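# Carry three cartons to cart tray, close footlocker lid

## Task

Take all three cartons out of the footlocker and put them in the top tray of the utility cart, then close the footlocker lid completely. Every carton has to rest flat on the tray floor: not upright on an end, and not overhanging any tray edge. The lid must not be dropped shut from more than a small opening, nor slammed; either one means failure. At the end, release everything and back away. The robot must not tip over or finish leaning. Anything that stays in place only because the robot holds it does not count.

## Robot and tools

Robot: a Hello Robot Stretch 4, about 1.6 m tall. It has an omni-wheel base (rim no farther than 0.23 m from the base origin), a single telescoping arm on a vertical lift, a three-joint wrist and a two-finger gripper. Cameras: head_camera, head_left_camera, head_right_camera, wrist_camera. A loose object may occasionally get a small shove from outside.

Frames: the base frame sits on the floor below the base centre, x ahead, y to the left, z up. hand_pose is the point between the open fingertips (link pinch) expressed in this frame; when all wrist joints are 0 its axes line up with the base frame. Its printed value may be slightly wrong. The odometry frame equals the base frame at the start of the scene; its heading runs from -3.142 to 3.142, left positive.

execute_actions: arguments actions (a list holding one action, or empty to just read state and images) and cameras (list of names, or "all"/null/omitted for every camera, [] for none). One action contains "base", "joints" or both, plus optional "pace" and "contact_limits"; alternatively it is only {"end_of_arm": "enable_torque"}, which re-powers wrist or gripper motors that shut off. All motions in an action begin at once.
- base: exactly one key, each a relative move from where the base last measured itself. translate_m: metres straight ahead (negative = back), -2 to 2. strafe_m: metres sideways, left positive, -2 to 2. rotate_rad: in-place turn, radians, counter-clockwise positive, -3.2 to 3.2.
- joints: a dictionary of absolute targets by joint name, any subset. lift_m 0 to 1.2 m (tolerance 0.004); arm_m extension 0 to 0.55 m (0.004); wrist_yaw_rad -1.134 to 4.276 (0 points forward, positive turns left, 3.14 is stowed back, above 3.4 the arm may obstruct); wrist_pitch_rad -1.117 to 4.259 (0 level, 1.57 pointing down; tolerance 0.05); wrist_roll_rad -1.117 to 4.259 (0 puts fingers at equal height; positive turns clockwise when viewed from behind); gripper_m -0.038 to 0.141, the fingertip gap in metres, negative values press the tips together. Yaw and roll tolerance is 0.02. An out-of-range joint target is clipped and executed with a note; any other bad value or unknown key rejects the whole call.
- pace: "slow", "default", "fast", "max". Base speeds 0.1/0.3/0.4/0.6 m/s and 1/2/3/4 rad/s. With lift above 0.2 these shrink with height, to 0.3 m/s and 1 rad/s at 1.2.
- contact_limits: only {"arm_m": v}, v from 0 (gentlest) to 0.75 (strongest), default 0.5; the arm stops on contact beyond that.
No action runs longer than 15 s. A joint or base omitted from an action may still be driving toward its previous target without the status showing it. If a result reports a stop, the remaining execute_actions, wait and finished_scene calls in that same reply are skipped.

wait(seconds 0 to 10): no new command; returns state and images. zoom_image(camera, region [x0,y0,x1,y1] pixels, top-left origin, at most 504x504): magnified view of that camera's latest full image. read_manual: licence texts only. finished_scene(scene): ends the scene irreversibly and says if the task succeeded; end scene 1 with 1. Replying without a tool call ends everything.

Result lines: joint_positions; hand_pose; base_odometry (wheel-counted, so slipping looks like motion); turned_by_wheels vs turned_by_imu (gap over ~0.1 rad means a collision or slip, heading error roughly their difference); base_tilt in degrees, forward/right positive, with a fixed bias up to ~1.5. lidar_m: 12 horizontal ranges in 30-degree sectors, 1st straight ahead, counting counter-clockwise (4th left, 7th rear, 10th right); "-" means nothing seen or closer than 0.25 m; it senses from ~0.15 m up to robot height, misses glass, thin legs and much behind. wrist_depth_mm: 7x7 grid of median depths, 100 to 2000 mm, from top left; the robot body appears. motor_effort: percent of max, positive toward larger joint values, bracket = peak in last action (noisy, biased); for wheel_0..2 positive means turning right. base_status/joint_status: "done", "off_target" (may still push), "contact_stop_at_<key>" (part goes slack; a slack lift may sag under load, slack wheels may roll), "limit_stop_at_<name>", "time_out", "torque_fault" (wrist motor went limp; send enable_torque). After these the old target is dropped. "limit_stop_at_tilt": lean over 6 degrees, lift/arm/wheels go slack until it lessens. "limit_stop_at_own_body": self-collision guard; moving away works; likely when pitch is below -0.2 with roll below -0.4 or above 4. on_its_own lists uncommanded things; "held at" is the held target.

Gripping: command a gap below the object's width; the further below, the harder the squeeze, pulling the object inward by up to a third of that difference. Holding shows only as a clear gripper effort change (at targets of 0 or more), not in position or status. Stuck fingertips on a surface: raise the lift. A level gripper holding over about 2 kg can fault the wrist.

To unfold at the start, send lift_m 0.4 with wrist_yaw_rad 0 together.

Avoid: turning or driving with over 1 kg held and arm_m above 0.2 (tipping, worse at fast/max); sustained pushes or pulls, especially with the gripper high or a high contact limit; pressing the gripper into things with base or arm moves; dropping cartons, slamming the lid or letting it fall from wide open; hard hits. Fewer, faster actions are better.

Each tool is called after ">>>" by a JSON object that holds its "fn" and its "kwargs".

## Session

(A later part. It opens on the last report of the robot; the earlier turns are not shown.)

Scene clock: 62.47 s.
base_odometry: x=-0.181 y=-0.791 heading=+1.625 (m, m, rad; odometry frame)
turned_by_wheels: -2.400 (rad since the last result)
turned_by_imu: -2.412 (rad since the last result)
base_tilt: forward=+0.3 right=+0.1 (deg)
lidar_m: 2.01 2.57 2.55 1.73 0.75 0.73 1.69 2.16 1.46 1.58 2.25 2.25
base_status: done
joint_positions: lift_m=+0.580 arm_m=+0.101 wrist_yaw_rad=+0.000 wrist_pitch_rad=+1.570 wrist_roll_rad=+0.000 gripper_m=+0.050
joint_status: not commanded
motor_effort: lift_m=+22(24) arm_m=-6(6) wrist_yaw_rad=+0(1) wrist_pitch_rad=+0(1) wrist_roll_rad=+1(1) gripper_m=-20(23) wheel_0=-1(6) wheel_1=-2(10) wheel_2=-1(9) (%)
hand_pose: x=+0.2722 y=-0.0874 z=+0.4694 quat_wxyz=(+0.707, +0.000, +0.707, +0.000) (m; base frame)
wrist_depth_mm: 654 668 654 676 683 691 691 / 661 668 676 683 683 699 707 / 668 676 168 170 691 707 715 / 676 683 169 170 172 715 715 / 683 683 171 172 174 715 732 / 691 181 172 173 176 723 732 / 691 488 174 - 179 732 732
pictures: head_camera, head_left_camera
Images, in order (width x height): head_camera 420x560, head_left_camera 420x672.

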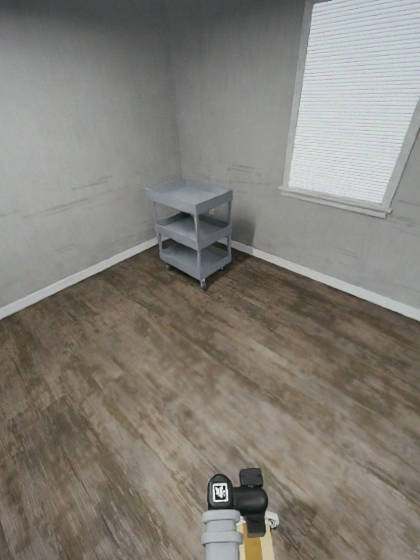

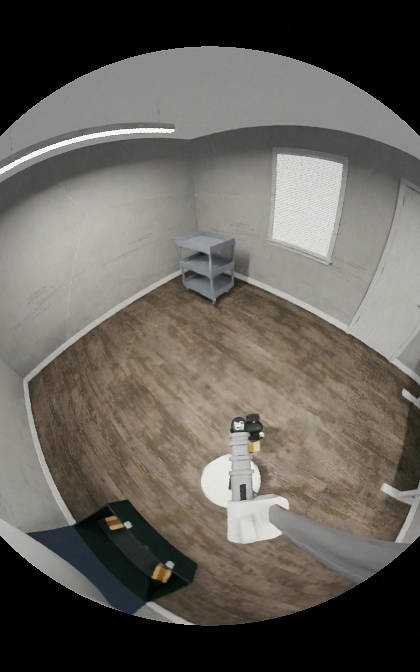

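>>> {"fn": "execute_actions", "kwargs": {"actions": [{"base":{"rotate_rad":0.286},"pace":"fast"}], "cameras": []}}

>>> {"fn": "execute_actions", "kwargs": {"actions": [{"joints":{"lift_m":1.12},"base":{"translate_m":1.915},"pace":"max"}], "cameras": []}}

>>> {"fn": "execute_actions", "kwargs": {"actions": [{"base":{"rotate_rad":-0.98}}], "cameras": ["head_right_camera","wrist_camera"]}}

Scene clock: 66.10 s.
base_odometry: x=-0.181 y=-0.791 heading=+1.911 (m, m, rad; odometry frame)
turned_by_wheels: +0.286 (rad since the last result)
turned_by_imu: +0.287 (rad since the last result)
base_tilt: forward=+0.3 right=+0.2 (deg)
lidar_m: 2.02 2.57 2.09 0.78 0.72 0.77 2.09 2.05 1.48 1.96 2.25 2.07
base_status: done
joint_positions: lift_m=+0.580 arm_m=+0.101 wrist_yaw_rad=+0.000 wrist_pitch_rad=+1.570 wrist_roll_rad=+0.000 gripper_m=+0.050
joint_status: not commanded
motor_effort: lift_m=+23(23) arm_m=-6(6) wrist_yaw_rad=+0(1) wrist_pitch_rad=+0(0) wrist_roll_rad=+0(1) gripper_m=-20(24) wheel_0=+0(7) wheel_1=+1(7) wheel_2=+2(8) (%)
hand_pose: x=+0.2722 y=-0.0874 z=+0.4694 quat_wxyz=(+0.707, +0.000, +0.707, +0.000) (m; base frame)
wrist_depth_mm: 654 661 661 668 683 691 699 / 661 661 683 683 683 691 699 / 668 668 168 169 691 691 715 / 668 683 169 171 173 707 707 / 683 683 171 172 174 715 723 / 683 181 172 173 175 715 732 / 691 484 174 - 179 732 741
pictures: none
No camera images: the call's "cameras" was empty. Leave "cameras" out to get every camera's image.

Scene clock: 71.60 s.
base_odometry: x=-0.822 y=+1.014 heading=+1.912 (m, m, rad; odometry frame)
turned_by_wheels: +0.000 (rad since the last result)
turned_by_imu: +0.001 (rad since the last result)
base_tilt: forward=+0.2 right=+0.1 (deg)
lidar_m: 0.63 0.90 0.95 1.33 2.41 2.11 2.43 3.02 1.83 0.45 0.41 0.45
base_status: done
joint_positions: lift_m=+1.120 arm_m=+0.101 wrist_yaw_rad=+0.000 wrist_pitch_rad=+1.570 wrist_roll_rad=+0.000 gripper_m=+0.050
joint_status: all done
motor_effort: lift_m=+23(27) arm_m=-6(6) wrist_yaw_rad=+0(0) wrist_pitch_rad=+2(0) wrist_roll_rad=+0(1) gripper_m=-21(24) wheel_0=+1(9) wheel_1=+0(7) wheel_2=+2(12) (%)
hand_pose: x=+0.2721 y=-0.0874 z=+1.0094 quat_wxyz=(+0.707, +0.000, +0.707, +0.000) (m; base frame)
wrist_depth_mm: 1008 1160 1182 1182 544 436 442 / 1182 1182 1229 1205 750 442 445 / 1182 1205 168 169 759 445 449 / 1205 1205 169 170 173 768 455 / 1205 1229 171 172 174 788 442 / 1229 180 172 173 176 621 459 / 1229 1255 174 - 178 1255 1281
pictures: none
No camera images: the call's "cameras" was empty. Leave "cameras" out to get every camera's image.

Scene clock: 73.67 s.
base_odometry: x=-0.822 y=+1.014 heading=+0.932 (m, m, rad; odometry frame)
turned_by_wheels: -0.980 (rad since the last result)
turned_by_imu: -0.984 (rad since the last result)
base_tilt: forward=+0.2 right=+0.1 (deg)
lidar_m: 0.34 0.46 0.94 0.90 0.97 1.40 2.42 2.10 2.63 3.03 1.70 0.44
base_status: done
joint_positions: lift_m=+1.120 arm_m=+0.101 wrist_yaw_rad=+0.000 wrist_pitch_rad=+1.570 wrist_roll_rad=+0.000 gripper_m=+0.050
joint_status: not commanded
motor_effort: lift_m=+23(23) arm_m=-5(6) wrist_yaw_rad=+0(0) wrist_pitch_rad=+0(0) wrist_roll_rad=+2(1) gripper_m=-25(23) wheel_0=+2(6) wheel_1=+1(6) wheel_2=+2(5) (%)
hand_pose: x=+0.2721 y=-0.0874 z=+1.0094 quat_wxyz=(+0.707, +0.000, +0.707, +0.000) (m; base frame)
wrist_depth_mm: 413 418 424 430 433 1205 1229 / 676 732 676 750 521 1229 1229 / 1182 1205 168 169 1229 1255 1255 / 1182 1205 169 170 172 1255 1281 / 1205 1205 171 172 174 1255 1281 / 1205 180 172 174 176 1281 1308 / 1229 1229 173 - 178 1281 1308
pictures: head_right_camera, wrist_camera
Images, in order (width x height): head_right_camera 420x672, wrist_camera 616x392.

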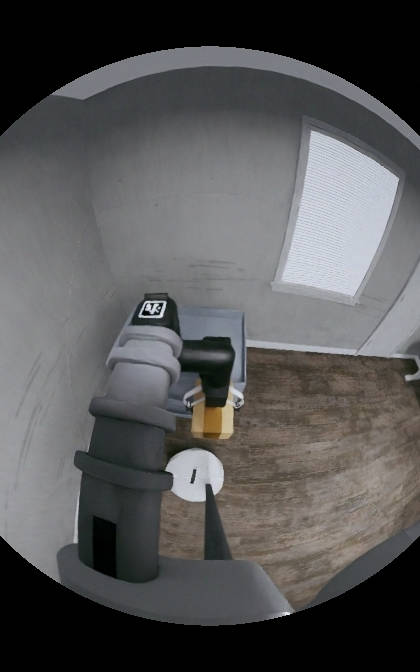

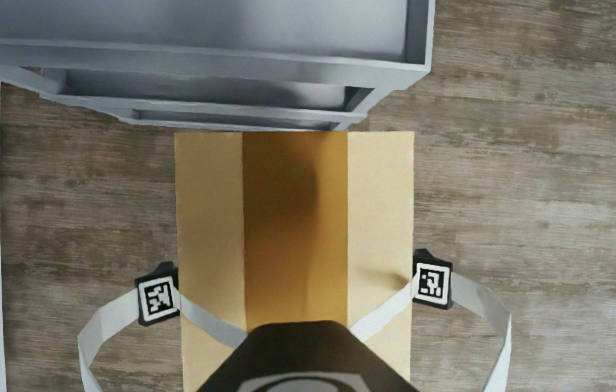

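>>> {"fn": "execute_actions", "kwargs": {"actions": [{"base":{"strafe_m":-0.02},"joints":{"arm_m":0.48,"wrist_roll_rad":0.05,"lift_m":1.08},"pace":"fast"}], "cameras": ["wrist_camera"]}}

>>> {"fn": "execute_actions", "kwargs": {"actions": [{"joints":{"lift_m":1.0}}], "cameras": ["wrist_camera"]}}

Scene clock: 77.83 s.
base_odometry: x=-0.806 y=+1.002 heading=+0.932 (m, m, rad; odometry frame)
turned_by_wheels: +0.000 (rad since the last result)
turned_by_imu: +0.000 (rad since the last result)
base_tilt: forward=+0.3 right=+0.1 (deg)
lidar_m: 0.42 0.45 0.95 0.93 0.99 1.44 2.41 2.11 2.61 3.02 1.69 0.43
base_status: done
joint_positions: lift_m=+1.080 arm_m=+0.479 wrist_yaw_rad=+0.000 wrist_pitch_rad=+1.570 wrist_roll_rad=+0.050 gripper_m=+0.050
joint_status: all done
motor_effort: lift_m=+14(22) arm_m=+6(3) wrist_yaw_rad=+0(1) wrist_pitch_rad=+2(2) wrist_roll_rad=+1(3) gripper_m=-20(22) wheel_0=+0(10) wheel_1=+1(9) wheel_2=+0(3) (%)
hand_pose: x=+0.6502 y=-0.0874 z=+0.9701 quat_wxyz=(+0.707, +0.018, +0.707, -0.018) (m; base frame)
wrist_depth_mm: 377 379 384 387 389 1182 1205 / 379 382 387 394 394 1182 1205 / 384 387 168 169 349 1205 1229 / 389 392 169 170 172 1205 1205 / 392 394 170 172 174 1229 1255 / 397 180 172 173 175 1229 1255 / 399 402 174 - 179 1255 1281
pictures: wrist_camera
Images, in order (width x height): wrist_camera 616x392.

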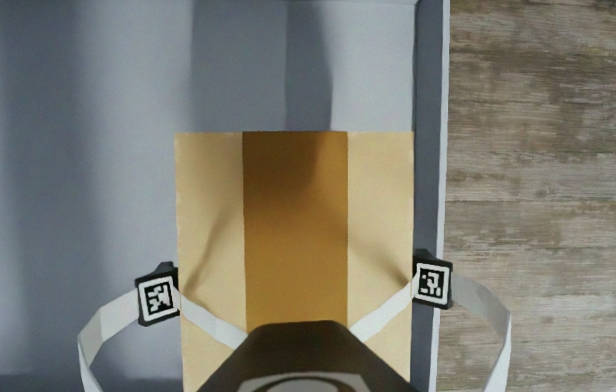

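Scene clock: 79.17 s.
base_odometry: x=-0.806 y=+1.002 heading=+0.932 (m, m, rad; odometry frame)
turned_by_wheels: +0.000 (rad since the last result)
turned_by_imu: +0.000 (rad since the last result)
base_tilt: forward=+0.3 right=+0.2 (deg)
lidar_m: 0.42 0.45 0.96 0.92 0.99 1.44 2.42 2.11 2.60 2.99 1.70 0.43
base_status: not commanded
joint_positions: lift_m=+1.000 arm_m=+0.479 wrist_yaw_rad=+0.000 wrist_pitch_rad=+1.570 wrist_roll_rad=+0.050 gripper_m=+0.050
joint_status: all done
motor_effort: lift_m=+14(13) arm_m=+6(6) wrist_yaw_rad=-1(0) wrist_pitch_rad=-1(0) wrist_roll_rad=+1(2) gripper_m=-20(22) wheel_0=+0(0) wheel_1=+1(1) wheel_2=+0(0) (%)
hand_pose: x=+0.6502 y=-0.0874 z=+0.8901 quat_wxyz=(+0.707, +0.018, +0.707, -0.018) (m; base frame)
wrist_depth_mm: 301 304 307 312 314 317 1118 / 304 309 312 315 317 319 1118 / 307 309 168 170 319 320 1118 / 310 315 169 170 173 319 1138 / 314 315 171 172 174 317 1160 / 317 180 172 173 175 263 1160 / 319 324 174 - 178 312 1182
pictures: wrist_camera
Images, in order (width x height): wrist_camera 616x392.

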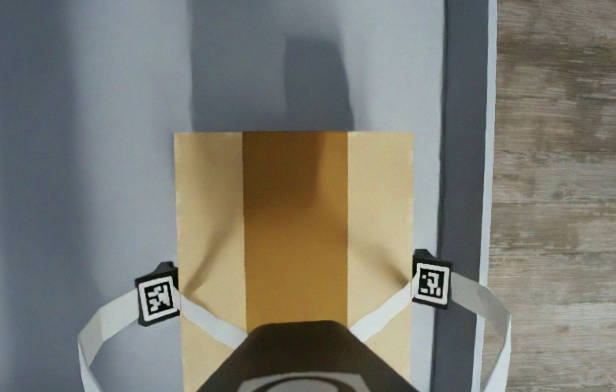

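>>> {"fn": "execute_actions", "kwargs": {"actions": []}}

Scene clock: 82.30 s.
base_odometry: x=-0.806 y=+1.002 heading=+0.932 (m, m, rad; odometry frame)
turned_by_wheels: +0.000 (rad since the last result)
turned_by_imu: +0.000 (rad since the last result)
base_tilt: forward=+0.4 right=+0.2 (deg)
lidar_m: 0.41 0.45 0.96 0.93 0.98 1.42 2.43 2.10 2.63 3.01 1.69 0.43
base_status: not commanded
joint_positions: lift_m=+1.000 arm_m=+0.479 wrist_yaw_rad=+0.000 wrist_pitch_rad=+1.570 wrist_roll_rad=+0.050 gripper_m=+0.050
joint_status: all done
motor_effort: lift_m=+14(13) arm_m=+6(6) wrist_yaw_rad=+0(0) wrist_pitch_rad=+1(0) wrist_roll_rad=+1(2) gripper_m=-21(22) wheel_0=+0(0) wheel_1=+1(1) wheel_2=+0(0) (%)
hand_pose: x=+0.6502 y=-0.0874 z=+0.8901 quat_wxyz=(+0.707, +0.018, +0.707, -0.018) (m; base frame)
wrist_depth_mm: 300 304 307 312 314 315 1098 / 304 306 310 315 317 320 1138 / 307 312 168 170 320 322 1138 / 310 314 169 170 173 320 1160 / 314 317 171 172 174 317 1138 / 317 181 172 173 175 262 1182 / 319 324 174 - 178 312 1182
pictures: head_camera, head_left_camera, head_right_camera, wrist_camera
Images, in order (width x height): head_camera 420x560, head_left_camera 420x672, head_right_camera 420x672, wrist_camera 616x392.

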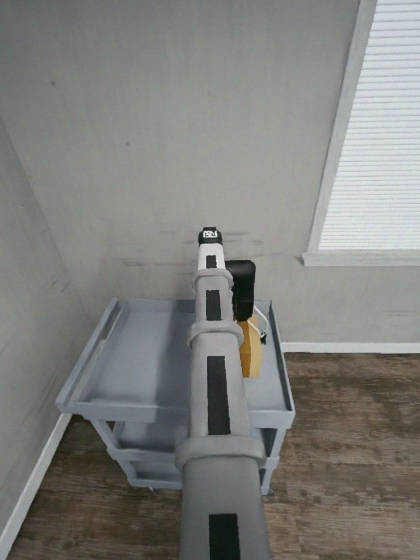

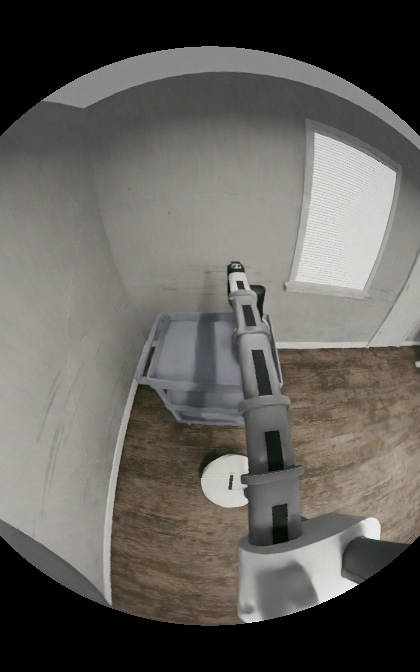

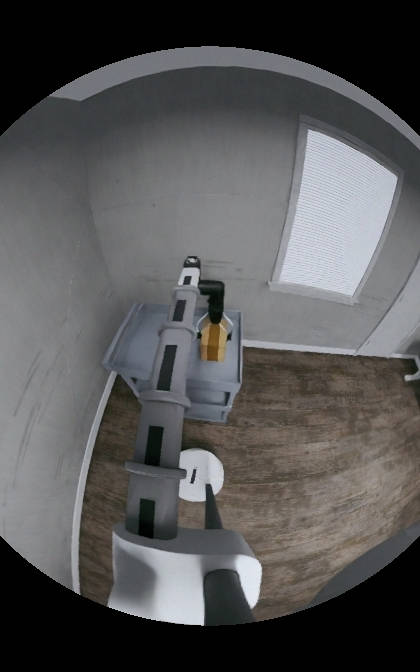

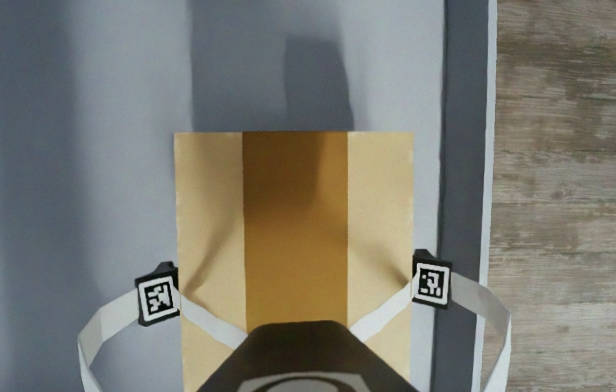

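>>> {"fn": "execute_actions", "kwargs": {"actions": [{"joints":{"lift_m":0.98},"pace":"slow"}], "cameras": ["wrist_camera"]}}

>>> {"fn": "execute_actions", "kwargs": {"actions": [{"joints":{"gripper_m":0.13}}], "cameras": ["wrist_camera"]}}

>>> {"fn": "execute_actions", "kwargs": {"actions": [{"joints":{"lift_m":1.08}}], "cameras": ["wrist_camera","head_camera"]}}

Scene clock: 84.73 s.
base_odometry: x=-0.806 y=+1.002 heading=+0.932 (m, m, rad; odometry frame)
turned_by_wheels: +0.000 (rad since the last result)
turned_by_imu: +0.000 (rad since the last result)
base_tilt: forward=+0.3 right=+0.1 (deg)
lidar_m: 0.41 0.46 0.96 0.94 1.01 1.43 2.41 2.10 2.62 3.02 1.72 0.43
base_status: not commanded
joint_positions: lift_m=+0.980 arm_m=+0.479 wrist_yaw_rad=+0.000 wrist_pitch_rad=+1.570 wrist_roll_rad=+0.050 gripper_m=+0.050
joint_status: all done
motor_effort: lift_m=+14(14) arm_m=+6(6) wrist_yaw_rad=+0(1) wrist_pitch_rad=+1(0) wrist_roll_rad=+1(1) gripper_m=-21(21) wheel_0=+0(0) wheel_1=+1(1) wheel_2=+0(0) (%)
hand_pose: x=+0.6502 y=-0.0874 z=+0.8702 quat_wxyz=(+0.707, +0.018, +0.707, -0.018) (m; base frame)
wrist_depth_mm: 282 286 287 291 296 272 1118 / 286 289 293 294 298 273 1118 / 290 293 168 170 297 274 1118 / 290 294 169 170 173 296 1118 / 296 297 171 172 174 293 1138 / 297 181 172 173 175 240 1160 / 300 303 174 - 178 287 1160
pictures: wrist_camera
Images, in order (width x height): wrist_camera 616x392.

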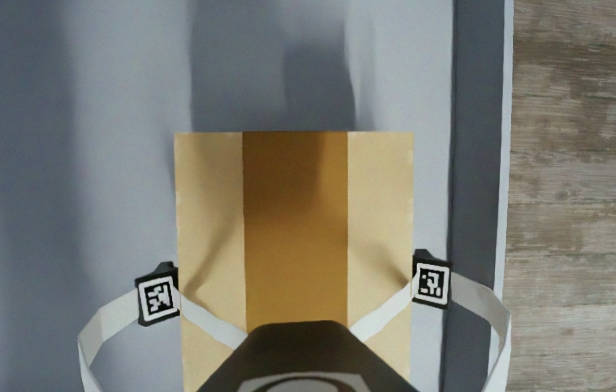

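Scene clock: 86.47 s.
base_odometry: x=-0.806 y=+1.002 heading=+0.932 (m, m, rad; odometry frame)
turned_by_wheels: +0.000 (rad since the last result)
turned_by_imu: +0.000 (rad since the last result)
base_tilt: forward=+0.3 right=+0.1 (deg)
lidar_m: 0.42 0.45 0.94 0.93 0.99 1.44 2.43 2.11 2.63 3.01 1.70 0.44
base_status: not commanded
joint_positions: lift_m=+0.980 arm_m=+0.479 wrist_yaw_rad=+0.000 wrist_pitch_rad=+1.571 wrist_roll_rad=+0.050 gripper_m=+0.130
joint_status: all done
motor_effort: lift_m=+14(14) arm_m=+6(6) wrist_yaw_rad=+0(0) wrist_pitch_rad=-2(6) wrist_roll_rad=+2(1) gripper_m=+1(23) wheel_0=+0(0) wheel_1=+1(1) wheel_2=+0(0) (%)
hand_pose: x=+0.6500 y=-0.0874 z=+0.8702 quat_wxyz=(+0.707, +0.018, +0.707, -0.018) (m; base frame)
wrist_depth_mm: 285 289 291 296 297 273 1098 / 289 290 293 297 300 273 1118 / 290 294 182 184 303 297 1118 / 293 296 183 183 187 296 1138 / 296 297 185 187 189 272 1138 / 300 300 186 186 191 271 1138 / 301 304 188 - 315 312 1138
pictures: wrist_camera
Images, in order (width x height): wrist_camera 616x392.

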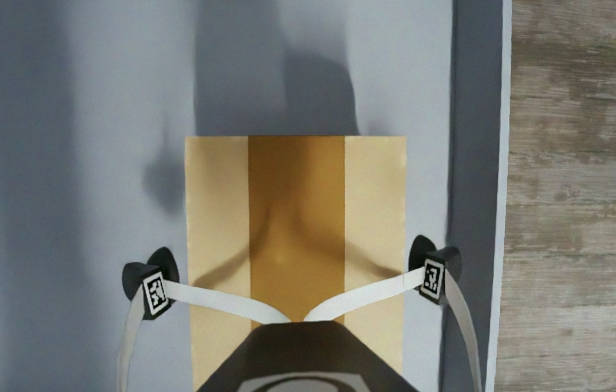

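Scene clock: 87.90 s.
base_odometry: x=-0.806 y=+1.002 heading=+0.932 (m, m, rad; odometry frame)
turned_by_wheels: +0.000 (rad since the last result)
turned_by_imu: +0.000 (rad since the last result)
base_tilt: forward=+0.4 right=+0.1 (deg)
lidar_m: 0.40 0.46 0.95 0.91 1.00 1.44 2.42 2.10 2.63 3.00 1.69 0.42
base_status: not commanded
joint_positions: lift_m=+1.080 arm_m=+0.479 wrist_yaw_rad=+0.000 wrist_pitch_rad=+1.570 wrist_roll_rad=+0.050 gripper_m=+0.130
joint_status: all done
motor_effort: lift_m=+24(25) arm_m=+6(6) wrist_yaw_rad=+0(0) wrist_pitch_rad=+0(2) wrist_roll_rad=+1(1) gripper_m=+2(1) wheel_0=+0(0) wheel_1=+1(1) wheel_2=+0(0) (%)
hand_pose: x=+0.6501 y=-0.0874 z=+0.9693 quat_wxyz=(+0.707, +0.018, +0.707, -0.018) (m; base frame)
wrist_depth_mm: 377 379 384 389 392 1182 1182 / 379 384 387 394 397 1182 1229 / 384 387 392 392 397 1205 1205 / 384 392 392 282 402 1229 1229 / 392 394 397 285 349 1255 1229 / 394 397 286 286 375 1255 1255 / 399 402 407 - 373 1255 1281
pictures: head_camera, wrist_camera
Images, in order (width x height): head_camera 420x560, wrist_camera 616x392.

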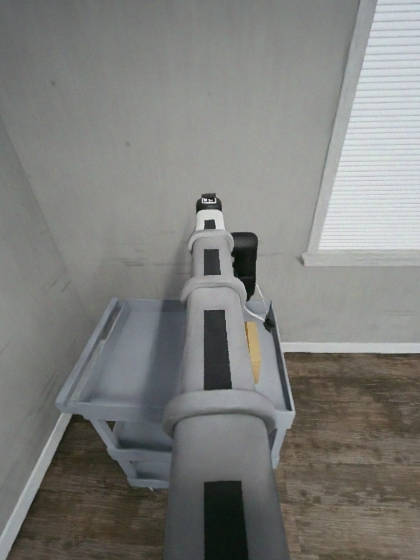

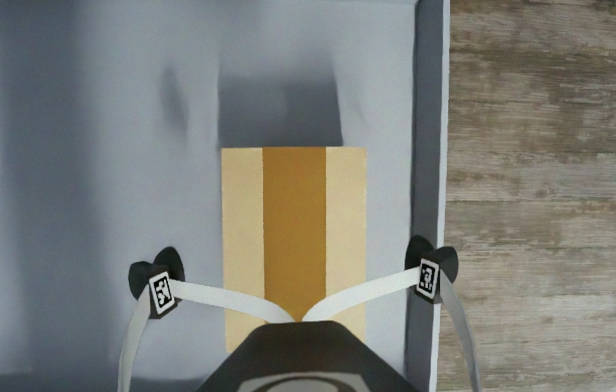

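>>> {"fn": "execute_actions", "kwargs": {"actions": [{"base":{"rotate_rad":0.937},"joints":{"arm_m":0.05,"gripper_m":0.141},"pace":"fast"}], "cameras": []}}

>>> {"fn": "execute_actions", "kwargs": {"actions": [{"base":{"translate_m":-0.4},"joints":{"lift_m":0.55},"pace":"max"}], "cameras": []}}

>>> {"fn": "execute_actions", "kwargs": {"actions": [{"base":{"translate_m":-1.95},"joints":{"lift_m":0.6,"wrist_roll_rad":-0.38},"pace":"max"}], "cameras": ["head_left_camera"]}}

>>> {"fn": "execute_actions", "kwargs": {"actions": [{"base":{"rotate_rad":2.157},"pace":"fast"}], "cameras": ["head_camera"]}}

>>> {"fn": "execute_actions", "kwargs": {"actions": [{"joints":{"arm_m":0.5,"wrist_roll_rad":-0.44},"pace":"fast"}], "cameras": ["head_camera","wrist_camera"]}}

Scene clock: 94.20 s.
base_odometry: x=-0.806 y=+1.002 heading=+1.869 (m, m, rad; odometry frame)
turned_by_wheels: +0.937 (rad since the last result)
turned_by_imu: +0.940 (rad since the last result)
base_tilt: forward=+0.2 right=+0.2 (deg)
lidar_m: 0.60 0.92 0.95 1.25 2.42 2.11 2.38 3.00 1.93 0.47 0.41 0.45
base_status: done
joint_positions: lift_m=+1.080 arm_m=+0.051 wrist_yaw_rad=+0.000 wrist_pitch_rad=+1.570 wrist_roll_rad=+0.050 gripper_m=+0.141
joint_status: all done
motor_effort: lift_m=+24(24) arm_m=-6(9) wrist_yaw_rad=+0(0) wrist_pitch_rad=-1(1) wrist_roll_rad=+1(1) gripper_m=+3(1) wheel_0=-1(4) wheel_1=-2(7) wheel_2=-2(5) (%)
hand_pose: x=+0.2221 y=-0.0874 z=+0.9693 quat_wxyz=(+0.707, +0.018, +0.707, -0.018) (m; base frame)
wrist_depth_mm: 1060 1138 1160 1138 707 377 402 / 1118 1138 1160 1160 715 389 407 / 1138 1160 1160 1182 1008 732 375 / 1160 1160 1205 1182 1182 732 397 / 1160 1182 976 991 1229 750 517 / 1160 1160 991 165 1229 1229 1255 / 1205 1229 1205 - 1255 1255 1255
pictures: none
No camera images: the call's "cameras" was empty. Leave "cameras" out to get every camera's image.

Scene clock: 96.87 s.
base_odometry: x=-0.688 y=+0.620 heading=+1.868 (m, m, rad; odometry frame)
turned_by_wheels: +0.000 (rad since the last result)
turned_by_imu: -0.001 (rad since the last result)
base_tilt: forward=+0.2 right=+0.1 (deg)
lidar_m: 0.90 1.26 1.29 1.72 2.21 1.74 2.05 2.66 2.24 1.57 0.67 0.66
base_status: done
joint_positions: lift_m=+0.550 arm_m=+0.051 wrist_yaw_rad=+0.000 wrist_pitch_rad=+1.570 wrist_roll_rad=+0.050 gripper_m=+0.141
joint_status: all done
motor_effort: lift_m=+15(22) arm_m=-5(6) wrist_yaw_rad=+1(0) wrist_pitch_rad=+0(2) wrist_roll_rad=+0(0) gripper_m=+2(2) wheel_0=-2(7) wheel_1=-1(6) wheel_2=-1(10) (%)
hand_pose: x=+0.2221 y=-0.0874 z=+0.4400 quat_wxyz=(+0.707, +0.018, +0.707, -0.018) (m; base frame)
wrist_depth_mm: 627 627 640 647 654 654 668 / 634 640 647 654 661 668 676 / 634 640 654 661 668 668 676 / 640 647 661 661 676 683 683 / 654 654 455 480 676 683 699 / 654 452 452 165 691 691 691 / 661 455 459 - 699 699 715
pictures: none
No camera images: the call's "cameras" was empty. Leave "cameras" out to get every camera's image.

Scene clock: 102.30 s.
base_odometry: x=-0.117 y=-1.245 heading=+1.868 (m, m, rad; odometry frame)
turned_by_wheels: +0.000 (rad since the last result)
turned_by_imu: -0.003 (rad since the last result)
base_tilt: forward=+0.2 right=+0.1 (deg)
lidar_m: 2.44 2.91 0.65 0.46 0.44 1.18 1.58 1.80 1.33 1.41 2.56 2.64
base_status: done
joint_positions: lift_m=+0.600 arm_m=+0.051 wrist_yaw_rad=+0.000 wrist_pitch_rad=+1.570 wrist_roll_rad=-0.380 gripper_m=+0.141
joint_status: all done
motor_effort: lift_m=+23(25) arm_m=-5(6) wrist_yaw_rad=+0(1) wrist_pitch_rad=-2(1) wrist_roll_rad=+0(5) gripper_m=+1(0) wheel_0=+0(8) wheel_1=-1(7) wheel_2=-1(14) (%)
hand_pose: x=+0.2221 y=-0.0874 z=+0.4894 quat_wxyz=(+0.695, -0.133, +0.694, +0.133) (m; base frame)
wrist_depth_mm: 676 691 691 699 691 699 707 / 683 691 699 707 707 715 723 / 691 691 707 707 715 723 732 / 691 699 539 715 715 732 732 / 699 496 500 574 732 741 732 / 597 500 508 165 741 732 750 / 715 508 512 - 741 741 768
pictures: head_left_camera
Images, in order (width x height): head_left_camera 420x672.

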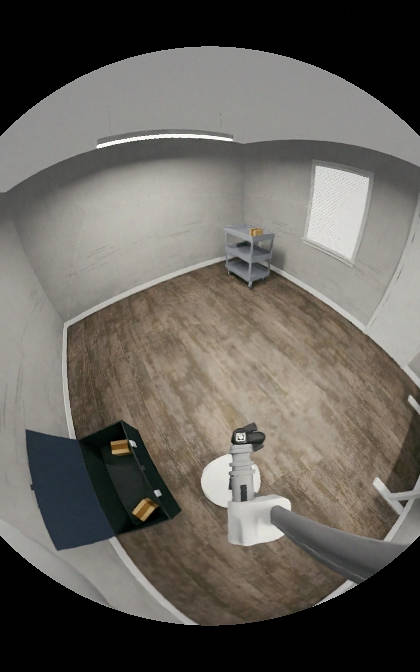

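Scene clock: 104.33 s.
base_odometry: x=-0.117 y=-1.245 heading=-2.258 (m, m, rad; odometry frame)
turned_by_wheels: +2.157 (rad since the last result)
turned_by_imu: +2.167 (rad since the last result)
base_tilt: forward=+0.2 right=+0.2 (deg)
lidar_m: 0.44 1.18 1.69 1.80 1.32 1.54 2.56 2.51 2.45 2.91 0.63 0.46
base_status: done
joint_positions: lift_m=+0.600 arm_m=+0.051 wrist_yaw_rad=+0.000 wrist_pitch_rad=+1.570 wrist_roll_rad=-0.380 gripper_m=+0.141
joint_status: not commanded
motor_effort: lift_m=+23(23) arm_m=-6(6) wrist_yaw_rad=+0(0) wrist_pitch_rad=+0(1) wrist_roll_rad=+0(0) gripper_m=+1(0) wheel_0=+0(9) wheel_1=-1(7) wheel_2=+2(8) (%)
hand_pose: x=+0.2221 y=-0.0874 z=+0.4894 quat_wxyz=(+0.695, -0.133, +0.694, +0.133) (m; base frame)
wrist_depth_mm: 676 676 691 512 418 683 691 / 683 691 691 707 564 436 564 / 676 699 707 707 715 661 508 / 699 707 539 723 723 723 732 / 699 496 500 569 723 741 741 / 609 496 504 165 732 732 750 / 707 508 512 - 741 741 759
pictures: head_camera
Images, in order (width x height): head_camera 420x560.

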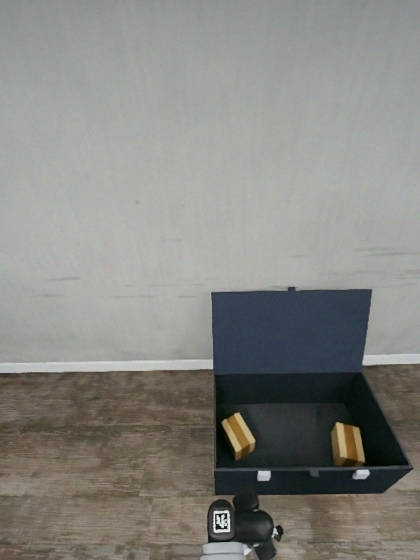

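Scene clock: 106.33 s.
base_odometry: x=-0.117 y=-1.245 heading=-2.258 (m, m, rad; odometry frame)
turned_by_wheels: +0.000 (rad since the last result)
turned_by_imu: +0.000 (rad since the last result)
base_tilt: forward=+0.2 right=+0.1 (deg)
lidar_m: 0.43 1.21 1.67 1.80 1.33 1.54 2.56 2.48 2.47 2.91 0.64 0.47
base_status: not commanded
joint_positions: lift_m=+0.600 arm_m=+0.499 wrist_yaw_rad=+0.000 wrist_pitch_rad=+1.570 wrist_roll_rad=-0.440 gripper_m=+0.141
joint_status: all done
motor_effort: lift_m=+23(23) arm_m=+6(5) wrist_yaw_rad=-1(0) wrist_pitch_rad=+0(0) wrist_roll_rad=+1(0) gripper_m=+2(0) wheel_0=+0(0) wheel_1=-1(1) wheel_2=+2(2) (%)
hand_pose: x=+0.6702 y=-0.0874 z=+0.4894 quat_wxyz=(+0.690, -0.154, +0.690, +0.154) (m; base frame)
wrist_depth_mm: 676 683 691 449 370 345 317 / 683 691 699 621 535 399 359 / 683 691 699 683 683 580 439 / 691 699 676 569 699 699 676 / 699 707 691 699 699 715 715 / 699 421 521 165 707 715 691 / 707 430 433 - 715 715 603
pictures: head_camera, wrist_camera
Images, in order (width x height): head_camera 420x560, wrist_camera 616x392.

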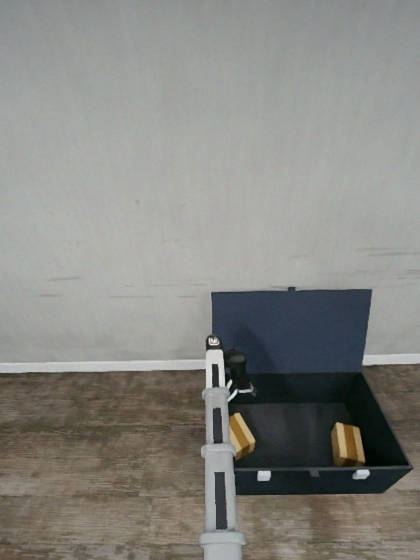

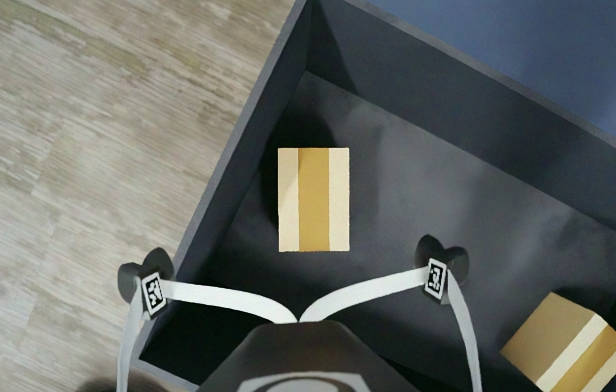

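>>> {"fn": "execute_actions", "kwargs": {"actions": [{"base":{"strafe_m":-0.022},"joints":{"arm_m":0.524,"lift_m":0.36}}], "cameras": ["wrist_camera","head_camera"]}}

Scene clock: 109.73 s.
base_odometry: x=-0.134 y=-1.231 heading=-2.258 (m, m, rad; odometry frame)
turned_by_wheels: +0.000 (rad since the last result)
turned_by_imu: -0.001 (rad since the last result)
base_tilt: forward=+0.2 right=+0.1 (deg)
lidar_m: 0.45 1.20 1.67 1.83 1.34 1.56 2.56 2.49 2.48 2.88 0.62 0.45
base_status: done
joint_positions: lift_m=+0.360 arm_m=+0.523 wrist_yaw_rad=+0.000 wrist_pitch_rad=+1.570 wrist_roll_rad=-0.440 gripper_m=+0.141
joint_status: all done
motor_effort: lift_m=+14(19) arm_m=+6(8) wrist_yaw_rad=+0(1) wrist_pitch_rad=+0(2) wrist_roll_rad=+1(1) gripper_m=+2(2) wheel_0=-1(10) wheel_1=+1(8) wheel_2=+0(0) (%)
hand_pose: x=+0.6942 y=-0.0874 z=+0.2502 quat_wxyz=(+0.690, -0.154, +0.690, +0.154) (m; base frame)
wrist_depth_mm: 449 153 241 397 320 265 231 / 297 169 297 442 442 342 283 / 139 196 334 445 452 455 387 / 147 231 355 334 455 459 462 / 166 232 452 336 455 466 469 / 190 254 459 164 466 469 473 / 218 402 459 - 469 473 480
pictures: head_camera, wrist_camera
Images, in order (width x height): head_camera 420x560, wrist_camera 616x392.

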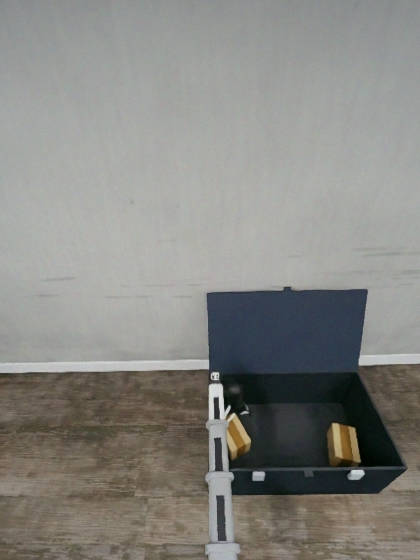

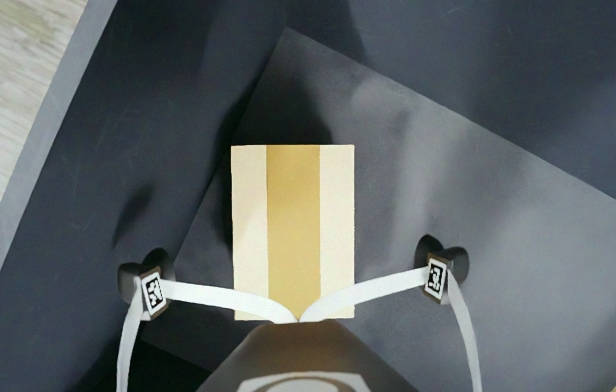

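>>> {"fn": "execute_actions", "kwargs": {"actions": [{"joints":{"lift_m":0.21}}], "cameras": ["wrist_camera"]}}

>>> {"fn": "execute_actions", "kwargs": {"actions": [{"joints":{"gripper_m":0.05}}], "cameras": ["wrist_camera"]}}

>>> {"fn": "execute_actions", "kwargs": {"actions": [{"joints":{"lift_m":0.6}}], "cameras": ["wrist_camera","head_camera"]}}

Scene clock: 112.30 s.
base_odometry: x=-0.134 y=-1.231 heading=-2.258 (m, m, rad; odometry frame)
turned_by_wheels: +0.000 (rad since the last result)
turned_by_imu: +0.000 (rad since the last result)
base_tilt: forward=+0.3 right=+0.2 (deg)
lidar_m: 0.44 1.20 1.67 1.83 1.35 1.57 2.57 2.48 2.45 2.88 0.62 0.46
base_status: not commanded
joint_positions: lift_m=+0.211 arm_m=+0.523 wrist_yaw_rad=+0.000 wrist_pitch_rad=+1.570 wrist_roll_rad=-0.440 gripper_m=+0.141
joint_status: all done
motor_effort: lift_m=+13(12) arm_m=+6(6) wrist_yaw_rad=+0(0) wrist_pitch_rad=-1(1) wrist_roll_rad=+1(1) gripper_m=+2(3) wheel_0=-2(1) wheel_1=+1(1) wheel_2=+0(0) (%)
hand_pose: x=+0.6942 y=-0.0874 z=+0.1003 quat_wxyz=(+0.690, -0.154, +0.690, +0.154) (m; base frame)
wrist_depth_mm: 112 152 241 293 296 264 231 / 119 169 294 298 300 303 283 / 132 196 182 183 301 304 307 / 148 230 183 185 187 309 309 / 166 240 186 187 189 310 314 / 190 245 187 187 191 315 317 / 218 306 189 - 315 317 322
pictures: wrist_camera
Images, in order (width x height): wrist_camera 616x392.

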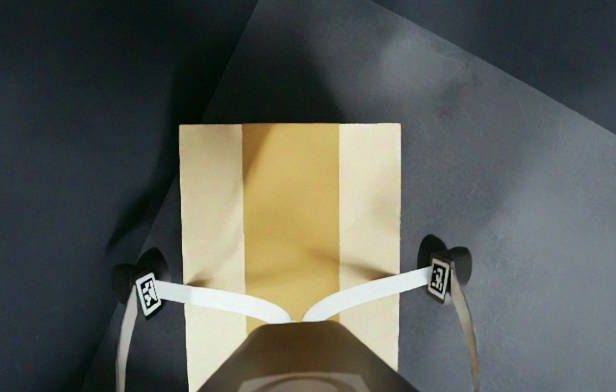

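Scene clock: 114.23 s.
base_odometry: x=-0.134 y=-1.231 heading=-2.258 (m, m, rad; odometry frame)
turned_by_wheels: +0.000 (rad since the last result)
turned_by_imu: +0.000 (rad since the last result)
base_tilt: forward=+0.2 right=+0.2 (deg)
lidar_m: 0.42 1.20 1.67 1.83 1.35 1.56 2.55 2.47 2.47 2.89 0.61 0.44
base_status: not commanded
joint_positions: lift_m=+0.210 arm_m=+0.523 wrist_yaw_rad=+0.000 wrist_pitch_rad=+1.570 wrist_roll_rad=-0.440 gripper_m=+0.050
joint_status: all done
motor_effort: lift_m=+15(15) arm_m=+6(6) wrist_yaw_rad=+0(0) wrist_pitch_rad=-1(4) wrist_roll_rad=+1(1) gripper_m=-22(21) wheel_0=-1(2) wheel_1=+1(1) wheel_2=+0(0) (%)
hand_pose: x=+0.6941 y=-0.0874 z=+0.1001 quat_wxyz=(+0.690, -0.154, +0.690, +0.154) (m; base frame)
wrist_depth_mm: 111 152 240 291 294 264 233 / 119 169 293 296 297 298 286 / 132 196 169 170 172 303 304 / 147 229 170 171 173 306 309 / 165 263 172 172 174 309 310 / 187 180 173 173 175 312 315 / 200 306 174 - 178 317 320
pictures: wrist_camera
Images, in order (width x height): wrist_camera 616x392.

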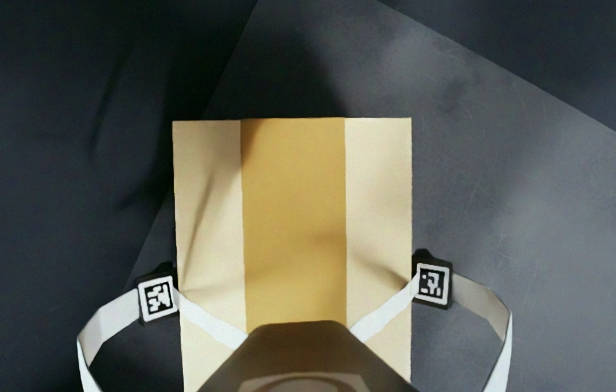

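Scene clock: 116.80 s.
base_odometry: x=-0.134 y=-1.231 heading=-2.258 (m, m, rad; odometry frame)
turned_by_wheels: +0.000 (rad since the last result)
turned_by_imu: +0.000 (rad since the last result)
base_tilt: forward=+0.3 right=+0.1 (deg)
lidar_m: 0.44 1.20 1.69 1.83 1.35 1.54 2.56 2.48 2.48 2.89 0.63 0.46
base_status: not commanded
joint_positions: lift_m=+0.599 arm_m=+0.523 wrist_yaw_rad=+0.000 wrist_pitch_rad=+1.570 wrist_roll_rad=-0.440 gripper_m=+0.050
joint_status: all done
motor_effort: lift_m=+26(28) arm_m=+6(6) wrist_yaw_rad=+0(1) wrist_pitch_rad=-1(2) wrist_roll_rad=+0(1) gripper_m=-25(22) wheel_0=-1(1) wheel_1=+1(1) wheel_2=+0(0) (%)
hand_pose: x=+0.6941 y=-0.0874 z=+0.4892 quat_wxyz=(+0.690, -0.154, +0.690, +0.154) (m; base frame)
wrist_depth_mm: 668 683 683 399 355 320 293 / 676 676 683 621 455 370 336 / 691 691 169 170 171 504 384 / 691 699 170 171 172 699 585 / 707 707 171 172 174 699 707 / 707 181 172 174 175 707 715 / 715 415 174 - 178 715 603
pictures: head_camera, wrist_camera
Images, in order (width x height): head_camera 420x560, wrist_camera 616x392.

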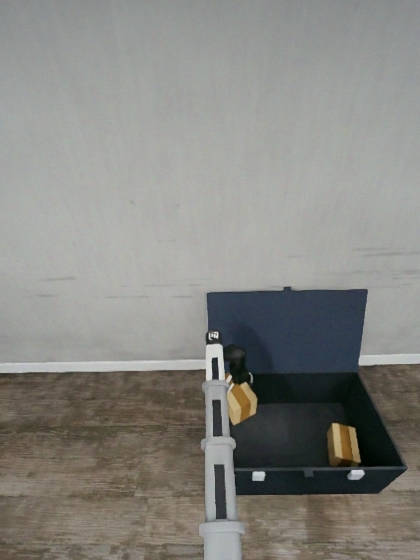

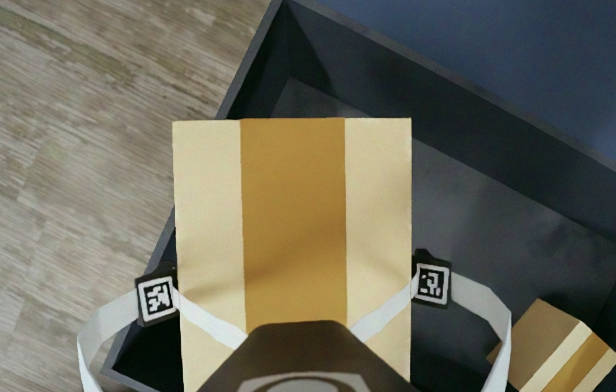

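>>> {"fn": "execute_actions", "kwargs": {"actions": [{"base":{"rotate_rad":-2.103},"joints":{"arm_m":0.08,"wrist_roll_rad":0.05,"lift_m":0.62}}], "cameras": ["head_camera"]}}

>>> {"fn": "execute_actions", "kwargs": {"actions": [{"base":{"translate_m":2.0},"pace":"max"}], "cameras": []}}

>>> {"fn": "execute_actions", "kwargs": {"actions": [{"base":{"translate_m":0.488},"joints":{"lift_m":1.1},"pace":"fast"}], "cameras": ["head_camera"]}}

>>> {"fn": "execute_actions", "kwargs": {"actions": [{"base":{"rotate_rad":-0.987}}], "cameras": ["head_camera"]}}

>>> {"fn": "execute_actions", "kwargs": {"actions": [{"joints":{"arm_m":0.48}}], "cameras": ["head_camera","wrist_camera"]}}

Scene clock: 120.97 s.
base_odometry: x=-0.134 y=-1.231 heading=+1.923 (m, m, rad; odometry frame)
turned_by_wheels: -2.103 (rad since the last result)
turned_by_imu: -2.114 (rad since the last result)
base_tilt: forward=+0.3 right=+0.1 (deg)
lidar_m: 2.45 2.89 0.64 0.45 0.43 1.21 1.68 1.82 1.34 1.54 2.54 2.49
base_status: done
joint_positions: lift_m=+0.619 arm_m=+0.081 wrist_yaw_rad=+0.000 wrist_pitch_rad=+1.570 wrist_roll_rad=+0.050 gripper_m=+0.050
joint_status: all done
motor_effort: lift_m=+25(27) arm_m=-6(5) wrist_yaw_rad=-1(2) wrist_pitch_rad=-2(5) wrist_roll_rad=+1(4) gripper_m=-22(24) wheel_0=+0(8) wheel_1=+2(6) wheel_2=+1(9) (%)
hand_pose: x=+0.2521 y=-0.0874 z=+0.5092 quat_wxyz=(+0.707, +0.018, +0.707, -0.018) (m; base frame)
wrist_depth_mm: 691 699 707 715 715 732 732 / 683 699 715 715 723 732 741 / 707 707 169 170 172 741 750 / 715 715 170 171 172 750 759 / 723 723 171 172 174 750 759 / 723 181 172 173 175 768 778 / 732 525 174 - 177 778 778
pictures: head_camera
Images, in order (width x height): head_camera 420x560.

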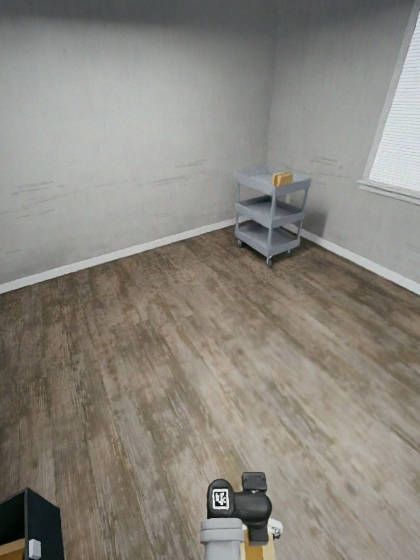

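Scene clock: 126.67 s.
base_odometry: x=-0.823 y=+0.647 heading=+1.923 (m, m, rad; odometry frame)
turned_by_wheels: +0.000 (rad since the last result)
turned_by_imu: +0.001 (rad since the last result)
base_tilt: forward=+0.3 right=+0.1 (deg)
lidar_m: 1.19 1.14 1.20 1.66 2.14 1.75 2.08 2.78 2.25 1.61 0.69 0.74
base_status: done
joint_positions: lift_m=+0.620 arm_m=+0.081 wrist_yaw_rad=+0.000 wrist_pitch_rad=+1.570 wrist_roll_rad=+0.050 gripper_m=+0.050
joint_status: not commanded
motor_effort: lift_m=+25(25) arm_m=-6(6) wrist_yaw_rad=-1(1) wrist_pitch_rad=+0(0) wrist_roll_rad=+1(1) gripper_m=-21(21) wheel_0=+0(7) wheel_1=+1(7) wheel_2=+1(14) (%)
hand_pose: x=+0.2522 y=-0.0874 z=+0.5093 quat_wxyz=(+0.707, +0.018, +0.706, -0.018) (m; base frame)
wrist_depth_mm: 691 699 707 715 723 732 580 / 699 707 715 723 723 723 691 / 699 715 169 169 172 741 750 / 707 715 170 171 173 750 750 / 715 723 172 172 174 759 768 / 723 181 173 173 175 768 768 / 723 525 174 - 178 778 788
pictures: none
No camera images: the call's "cameras" was empty. Leave "cameras" out to get every camera's image.

Scene clock: 129.27 s.
base_odometry: x=-0.992 y=+1.105 heading=+1.923 (m, m, rad; odometry frame)
turned_by_wheels: +0.000 (rad since the last result)
turned_by_imu: +0.000 (rad since the last result)
base_tilt: forward=+0.2 right=+0.1 (deg)
lidar_m: 0.75 0.69 0.76 1.04 2.38 2.18 2.41 3.23 1.85 0.48 0.46 0.49
base_status: done
joint_positions: lift_m=+1.099 arm_m=+0.081 wrist_yaw_rad=+0.000 wrist_pitch_rad=+1.570 wrist_roll_rad=+0.050 gripper_m=+0.050
joint_status: all done
motor_effort: lift_m=+25(27) arm_m=-6(6) wrist_yaw_rad=+0(1) wrist_pitch_rad=+1(0) wrist_roll_rad=+1(1) gripper_m=-24(21) wheel_0=+1(8) wheel_1=+0(7) wheel_2=+1(11) (%)
hand_pose: x=+0.2522 y=-0.0874 z=+0.9892 quat_wxyz=(+0.707, +0.018, +0.707, -0.018) (m; base frame)
wrist_depth_mm: 741 931 1160 1160 1182 410 421 / 891 1138 1182 1205 1205 469 424 / 1138 1205 169 169 172 750 397 / 1182 1182 170 171 173 759 433 / 1182 1182 172 172 174 768 768 / 1205 182 172 173 175 732 778 / 1205 1229 174 - 177 1281 1281
pictures: head_camera
Images, in order (width x height): head_camera 420x560.

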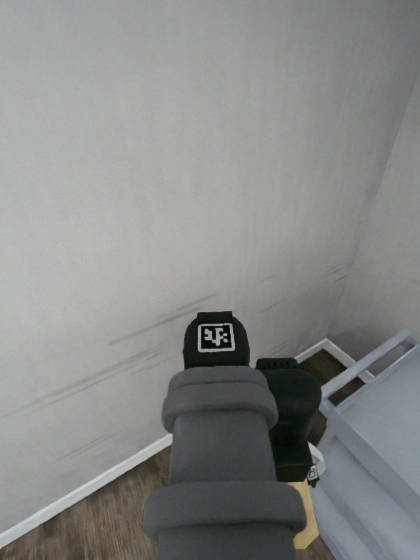

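Scene clock: 131.30 s.
base_odometry: x=-0.992 y=+1.105 heading=+0.936 (m, m, rad; odometry frame)
turned_by_wheels: -0.987 (rad since the last result)
turned_by_imu: -0.991 (rad since the last result)
base_tilt: forward=+0.3 right=+0.2 (deg)
lidar_m: 0.45 0.49 0.73 0.72 0.78 1.13 2.39 2.20 2.58 3.22 1.78 0.48
base_status: done
joint_positions: lift_m=+1.099 arm_m=+0.081 wrist_yaw_rad=+0.000 wrist_pitch_rad=+1.570 wrist_roll_rad=+0.050 gripper_m=+0.050
joint_status: not commanded
motor_effort: lift_m=+25(25) arm_m=-6(5) wrist_yaw_rad=+0(0) wrist_pitch_rad=-1(0) wrist_roll_rad=+1(1) gripper_m=-22(22) wheel_0=+2(6) wheel_1=+2(5) wheel_2=+0(5) (%)
hand_pose: x=+0.2522 y=-0.0874 z=+0.9892 quat_wxyz=(+0.707, +0.018, +0.707, -0.018) (m; base frame)
wrist_depth_mm: 1060 539 707 715 427 424 1205 / 1138 1160 732 732 741 1205 1229 / 1138 1160 169 170 171 1255 1229 / 1160 1205 170 170 173 1255 1255 / 1182 1205 172 172 174 1255 1255 / 1138 181 172 173 175 1255 1281 / 1118 1205 174 - 178 1281 1281
pictures: head_camera
Images, in order (width x height): head_camera 420x560.

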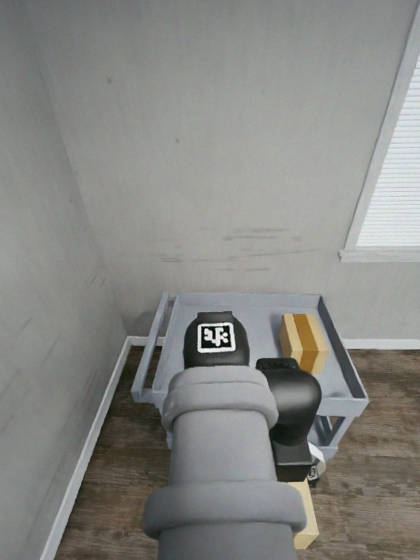

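Scene clock: 133.60 s.
base_odometry: x=-0.992 y=+1.105 heading=+0.936 (m, m, rad; odometry frame)
turned_by_wheels: +0.000 (rad since the last result)
turned_by_imu: +0.000 (rad since the last result)
base_tilt: forward=+0.2 right=+0.1 (deg)
lidar_m: 0.46 0.49 0.74 0.72 0.76 1.11 2.38 2.20 2.57 3.21 1.79 0.48
base_status: not commanded
joint_positions: lift_m=+1.099 arm_m=+0.479 wrist_yaw_rad=+0.000 wrist_pitch_rad=+1.570 wrist_roll_rad=+0.050 gripper_m=+0.050
joint_status: all done
motor_effort: lift_m=+25(25) arm_m=+6(4) wrist_yaw_rad=+0(0) wrist_pitch_rad=+1(1) wrist_roll_rad=+0(0) gripper_m=-19(23) wheel_0=+2(2) wheel_1=+2(2) wheel_2=+0(0) (%)
hand_pose: x=+0.6503 y=-0.0874 z=+0.9892 quat_wxyz=(+0.707, +0.018, +0.706, -0.018) (m; base frame)
wrist_depth_mm: 366 397 402 407 410 415 418 / 370 399 404 410 415 418 421 / 375 404 169 170 171 306 307 / 384 410 170 171 173 310 309 / 397 415 171 173 174 312 314 / 387 181 172 174 175 314 439 / 368 410 174 - 178 421 424
pictures: head_camera, wrist_camera
Images, in order (width x height): head_camera 420x560, wrist_camera 616x392.

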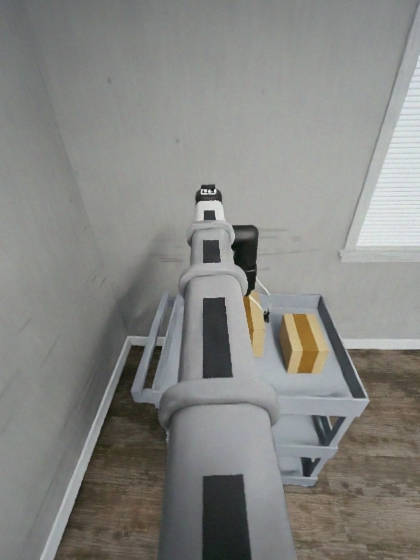

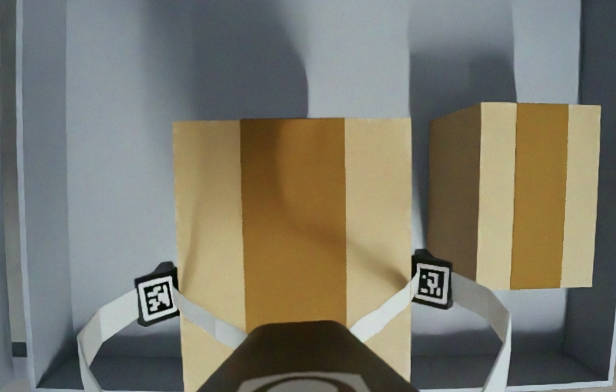

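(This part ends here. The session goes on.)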